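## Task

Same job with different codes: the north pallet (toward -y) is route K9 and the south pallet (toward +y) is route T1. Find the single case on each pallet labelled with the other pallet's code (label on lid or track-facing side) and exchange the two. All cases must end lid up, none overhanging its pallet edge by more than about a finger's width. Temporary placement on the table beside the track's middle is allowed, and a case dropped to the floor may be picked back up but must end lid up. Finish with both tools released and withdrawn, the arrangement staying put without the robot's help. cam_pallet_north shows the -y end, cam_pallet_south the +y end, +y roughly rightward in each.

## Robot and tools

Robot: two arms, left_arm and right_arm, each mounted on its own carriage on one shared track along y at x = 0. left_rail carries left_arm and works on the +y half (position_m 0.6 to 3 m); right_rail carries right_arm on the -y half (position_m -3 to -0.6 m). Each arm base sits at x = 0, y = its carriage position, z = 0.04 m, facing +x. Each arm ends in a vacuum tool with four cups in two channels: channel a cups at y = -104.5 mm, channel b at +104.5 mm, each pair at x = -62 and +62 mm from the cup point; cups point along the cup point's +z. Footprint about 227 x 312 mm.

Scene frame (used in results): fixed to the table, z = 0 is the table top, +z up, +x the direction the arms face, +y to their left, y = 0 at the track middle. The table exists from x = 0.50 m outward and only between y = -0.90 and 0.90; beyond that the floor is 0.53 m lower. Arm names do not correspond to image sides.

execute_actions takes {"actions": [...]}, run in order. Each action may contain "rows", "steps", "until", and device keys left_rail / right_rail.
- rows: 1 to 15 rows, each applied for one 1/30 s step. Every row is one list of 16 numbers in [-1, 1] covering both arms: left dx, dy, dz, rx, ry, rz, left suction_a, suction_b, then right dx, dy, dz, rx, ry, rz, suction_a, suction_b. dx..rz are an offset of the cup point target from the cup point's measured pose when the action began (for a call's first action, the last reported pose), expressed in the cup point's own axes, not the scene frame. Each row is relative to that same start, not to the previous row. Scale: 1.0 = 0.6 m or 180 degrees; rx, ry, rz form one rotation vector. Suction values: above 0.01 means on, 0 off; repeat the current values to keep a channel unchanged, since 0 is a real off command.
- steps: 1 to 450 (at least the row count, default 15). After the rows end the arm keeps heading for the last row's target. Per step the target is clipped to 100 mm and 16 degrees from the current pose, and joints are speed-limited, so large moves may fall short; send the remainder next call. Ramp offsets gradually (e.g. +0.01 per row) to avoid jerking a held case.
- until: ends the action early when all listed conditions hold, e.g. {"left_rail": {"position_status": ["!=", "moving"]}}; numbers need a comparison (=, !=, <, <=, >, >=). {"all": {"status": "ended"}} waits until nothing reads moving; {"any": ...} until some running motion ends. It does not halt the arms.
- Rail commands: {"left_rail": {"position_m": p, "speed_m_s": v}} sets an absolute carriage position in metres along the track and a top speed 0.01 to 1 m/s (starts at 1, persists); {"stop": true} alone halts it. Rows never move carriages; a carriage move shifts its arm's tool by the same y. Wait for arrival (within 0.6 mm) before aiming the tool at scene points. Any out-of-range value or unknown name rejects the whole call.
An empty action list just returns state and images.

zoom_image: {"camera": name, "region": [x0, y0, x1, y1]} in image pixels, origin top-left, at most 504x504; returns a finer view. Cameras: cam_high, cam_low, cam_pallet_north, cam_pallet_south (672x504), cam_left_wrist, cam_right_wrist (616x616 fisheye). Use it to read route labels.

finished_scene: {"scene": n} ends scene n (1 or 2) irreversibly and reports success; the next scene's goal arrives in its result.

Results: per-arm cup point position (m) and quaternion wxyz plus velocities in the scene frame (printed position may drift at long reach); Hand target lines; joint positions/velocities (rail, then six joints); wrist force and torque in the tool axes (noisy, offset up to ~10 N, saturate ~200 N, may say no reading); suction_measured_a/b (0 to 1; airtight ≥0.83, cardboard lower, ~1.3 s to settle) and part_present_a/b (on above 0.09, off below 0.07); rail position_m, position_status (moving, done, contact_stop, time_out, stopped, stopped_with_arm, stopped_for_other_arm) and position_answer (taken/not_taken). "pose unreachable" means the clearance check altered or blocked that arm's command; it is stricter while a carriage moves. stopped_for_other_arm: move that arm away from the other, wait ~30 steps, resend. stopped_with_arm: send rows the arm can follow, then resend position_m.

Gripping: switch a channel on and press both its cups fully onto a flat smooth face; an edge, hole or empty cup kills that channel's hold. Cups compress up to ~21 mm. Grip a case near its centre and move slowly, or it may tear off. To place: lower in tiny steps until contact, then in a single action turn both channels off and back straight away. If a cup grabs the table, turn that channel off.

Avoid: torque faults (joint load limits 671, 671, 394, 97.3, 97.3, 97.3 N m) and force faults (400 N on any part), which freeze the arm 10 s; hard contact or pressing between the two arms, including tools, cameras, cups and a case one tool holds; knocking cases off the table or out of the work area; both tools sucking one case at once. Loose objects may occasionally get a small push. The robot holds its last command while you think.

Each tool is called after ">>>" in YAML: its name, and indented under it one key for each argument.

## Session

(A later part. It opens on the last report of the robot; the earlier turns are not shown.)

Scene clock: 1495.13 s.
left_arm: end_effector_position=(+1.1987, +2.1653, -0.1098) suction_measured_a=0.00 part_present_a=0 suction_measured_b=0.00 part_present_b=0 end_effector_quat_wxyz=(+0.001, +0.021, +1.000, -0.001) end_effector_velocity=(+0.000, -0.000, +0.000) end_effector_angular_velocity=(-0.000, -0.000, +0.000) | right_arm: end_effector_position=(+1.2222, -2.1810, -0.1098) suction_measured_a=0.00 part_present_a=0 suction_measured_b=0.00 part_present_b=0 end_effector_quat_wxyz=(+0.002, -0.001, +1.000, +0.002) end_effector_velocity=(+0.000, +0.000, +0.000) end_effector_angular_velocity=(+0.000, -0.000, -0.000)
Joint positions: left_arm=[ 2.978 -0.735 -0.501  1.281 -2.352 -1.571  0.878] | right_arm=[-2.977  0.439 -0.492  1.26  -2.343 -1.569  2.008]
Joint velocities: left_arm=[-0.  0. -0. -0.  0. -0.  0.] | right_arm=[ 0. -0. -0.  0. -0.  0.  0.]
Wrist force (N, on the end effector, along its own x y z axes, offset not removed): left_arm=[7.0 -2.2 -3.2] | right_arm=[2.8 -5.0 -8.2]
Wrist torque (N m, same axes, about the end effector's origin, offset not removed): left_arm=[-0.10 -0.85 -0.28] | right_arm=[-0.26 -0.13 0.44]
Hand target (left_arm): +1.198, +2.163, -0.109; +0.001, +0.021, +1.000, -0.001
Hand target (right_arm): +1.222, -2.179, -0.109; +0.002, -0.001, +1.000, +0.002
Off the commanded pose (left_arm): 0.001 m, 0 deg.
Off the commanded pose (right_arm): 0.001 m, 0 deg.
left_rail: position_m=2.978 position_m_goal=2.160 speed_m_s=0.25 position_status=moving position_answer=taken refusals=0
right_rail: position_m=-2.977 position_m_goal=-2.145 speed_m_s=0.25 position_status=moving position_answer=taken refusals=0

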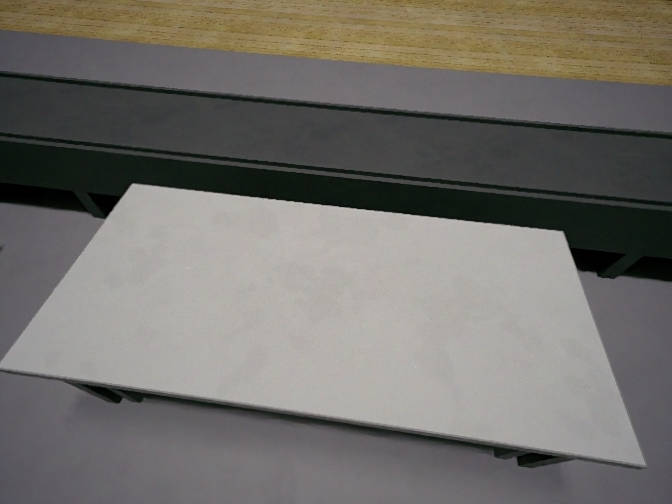

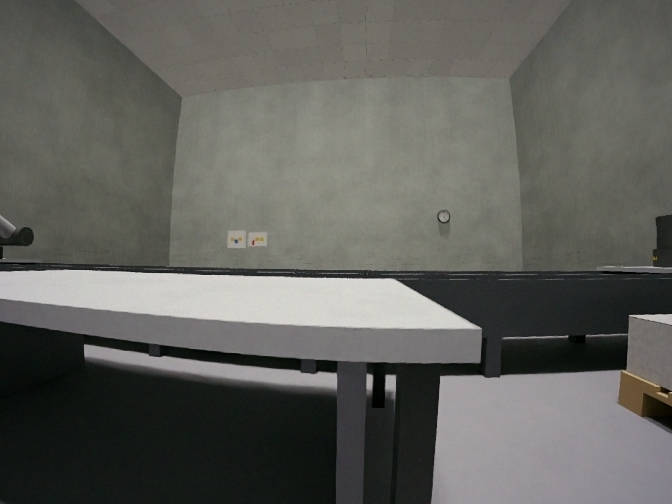

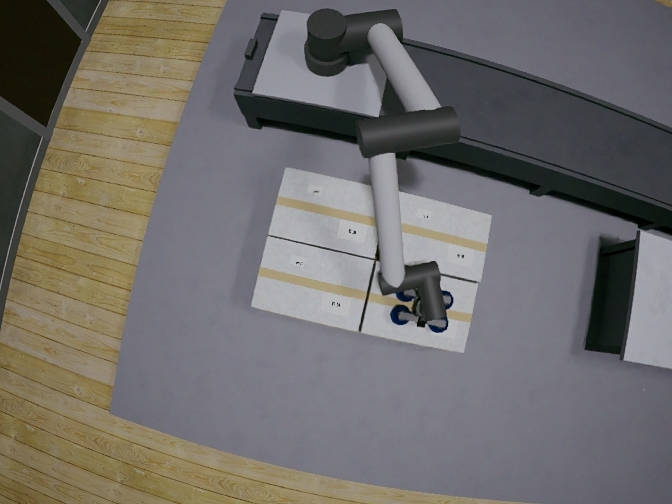

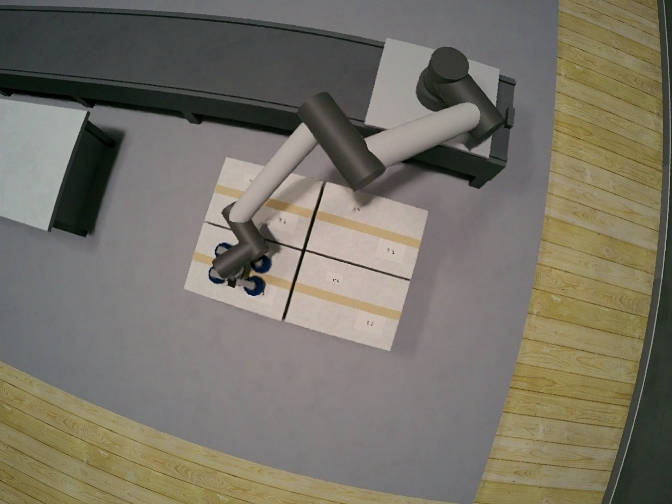

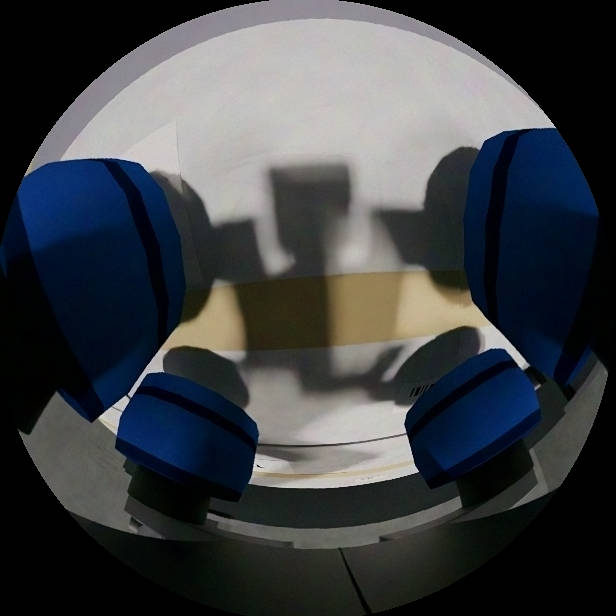

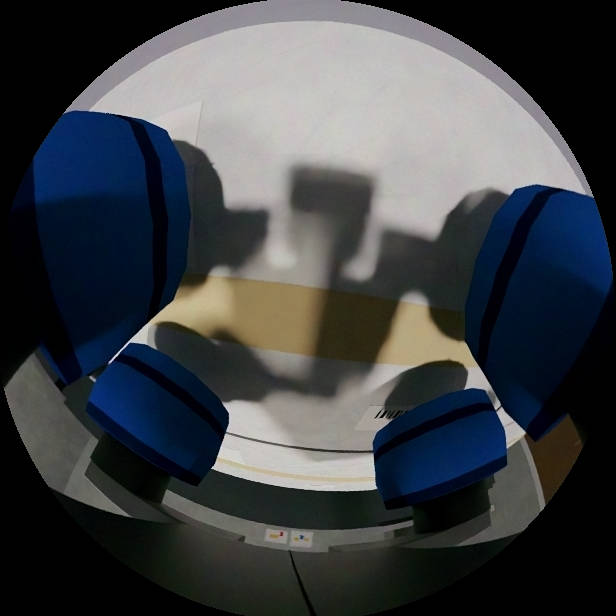

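>>> execute_actions:
  actions: []

>>> zoom_image:
  camera: "cam_pallet_north"
  region: [240, 155, 500, 365]

>>> zoom_image:
  camera: "cam_pallet_south"
  region: [175, 145, 435, 360]

Scene clock: 1511.60 s.
left_arm: end_effector_position=(+1.1984, +1.3472, -0.1090) suction_measured_a=0.00 part_present_a=0 suction_measured_b=0.00 part_present_b=0 end_effector_quat_wxyz=(+0.001, +0.021, +1.000, -0.001) end_effector_velocity=(+0.000, +0.000, +0.000) end_effector_angular_velocity=(+0.000, -0.000, -0.000) | right_arm: end_effector_position=(+1.2219, -1.3491, -0.1090) suction_measured_a=0.00 part_present_a=0 suction_measured_b=0.00 part_present_b=0 end_effector_quat_wxyz=(+0.002, -0.001, +1.000, +0.002) end_effector_velocity=(+0.000, -0.000, -0.000) end_effector_angular_velocity=(-0.000, -0.000, -0.000)
Joint positions: left_arm=[ 2.16  -0.735 -0.502  1.281 -2.352 -1.571  0.878] | right_arm=[-2.145  0.439 -0.493  1.261 -2.343 -1.569  2.008]
Joint velocities: left_arm=[ 0. -0. -0.  0. -0.  0.  0.] | right_arm=[ 0.  0.  0.  0.  0. -0. -0.]
Wrist force (N, on the end effector, along its own x y z axes, offset not removed): left_arm=[-0.9 -5.8 -1.1] | right_arm=[2.0 -2.5 -6.5]
Wrist torque (N m, same axes, about the end effector's origin, offset not removed): left_arm=[-0.67 0.03 -0.07] | right_arm=[-0.11 -0.14 0.52]
Hand target (left_arm): +1.198, +1.347, -0.109; +0.001, +0.021, +1.000, -0.001
Hand target (right_arm): +1.222, -1.349, -0.109; +0.002, -0.001, +1.000, +0.002
Off the commanded pose (left_arm): 0.000 m, 0 deg.
Off the commanded pose (right_arm): 0.000 m, 0 deg.
left_rail: position_m=2.160 position_m_goal=2.160 speed_m_s=0.25 position_status=done position_answer=taken refusals=0
right_rail: position_m=-2.145 position_m_goal=-2.145 speed_m_s=0.25 position_status=done position_answer=taken refusals=0

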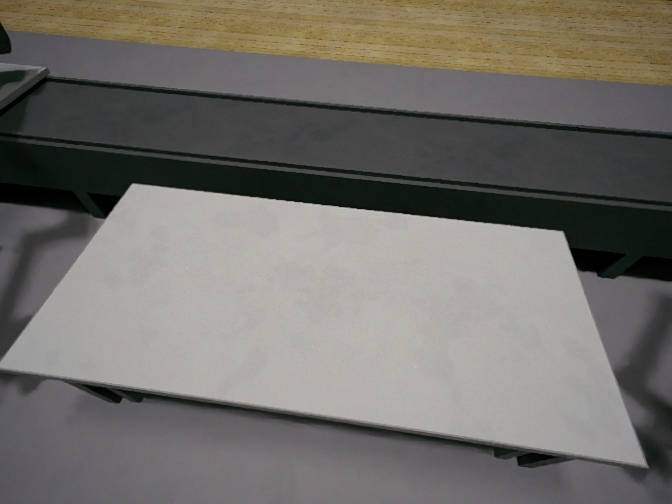

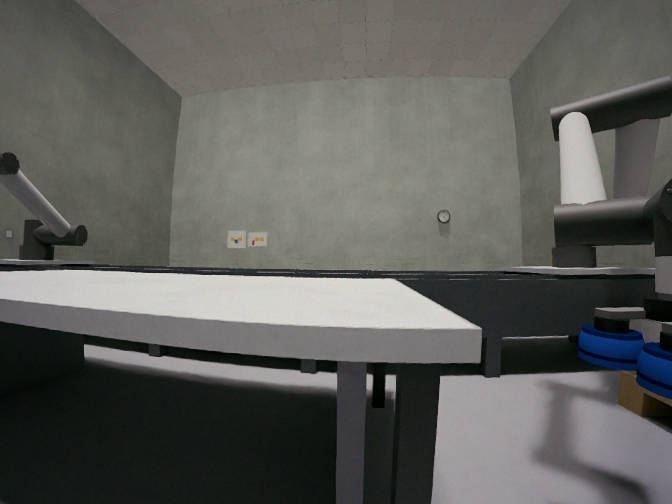

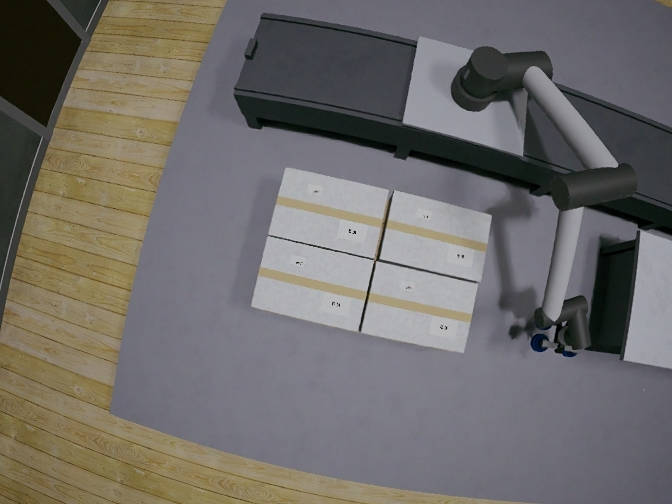

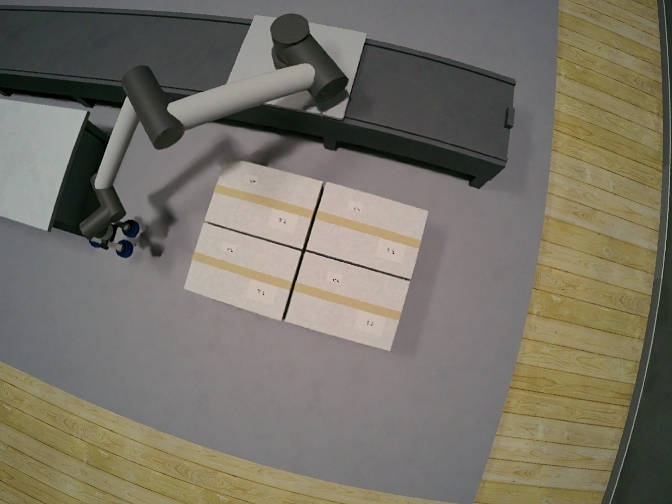

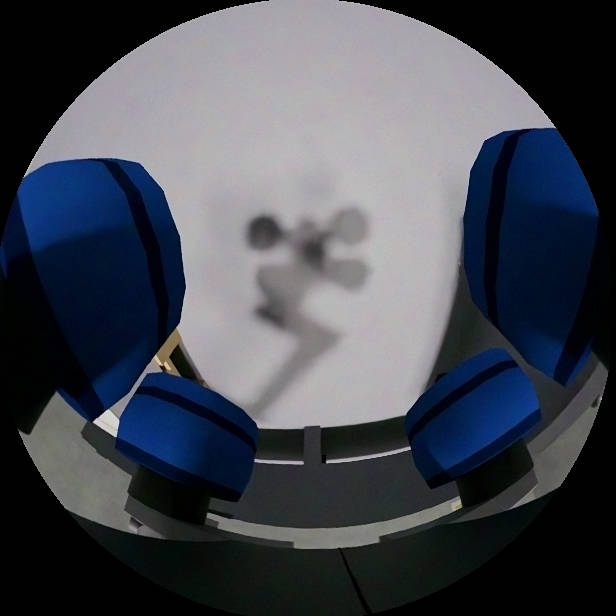

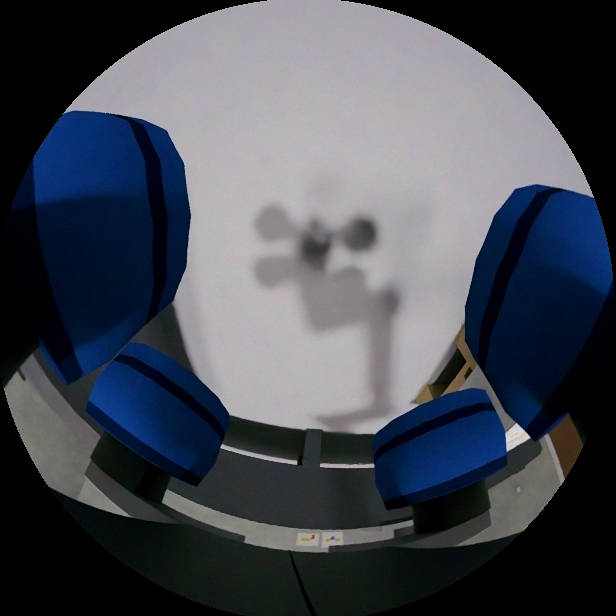

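Region (240, 155, 500, 365) of cam_pallet_north's 672x504 image, scaled by 1.938, with more detail than that image has; it fills the top 407 rows of this view, and the rest is white.

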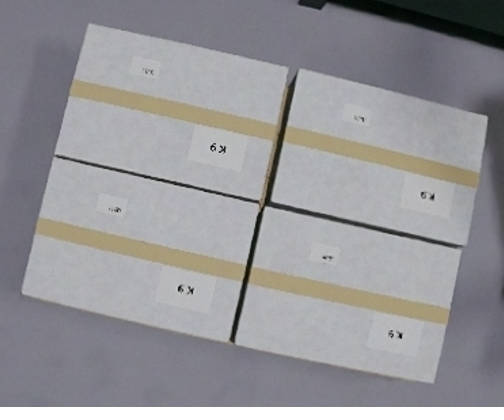

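Region (175, 145, 435, 360) of cam_pallet_south's 672x504 image, scaled by 1.938, with more detail than that image has; it fills the top 417 rows of this view, and the rest is white.

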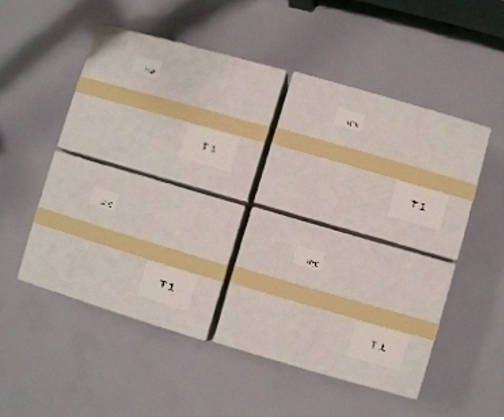

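>>> finished_scene:
  scene: 2

The scene is finished: the task was done.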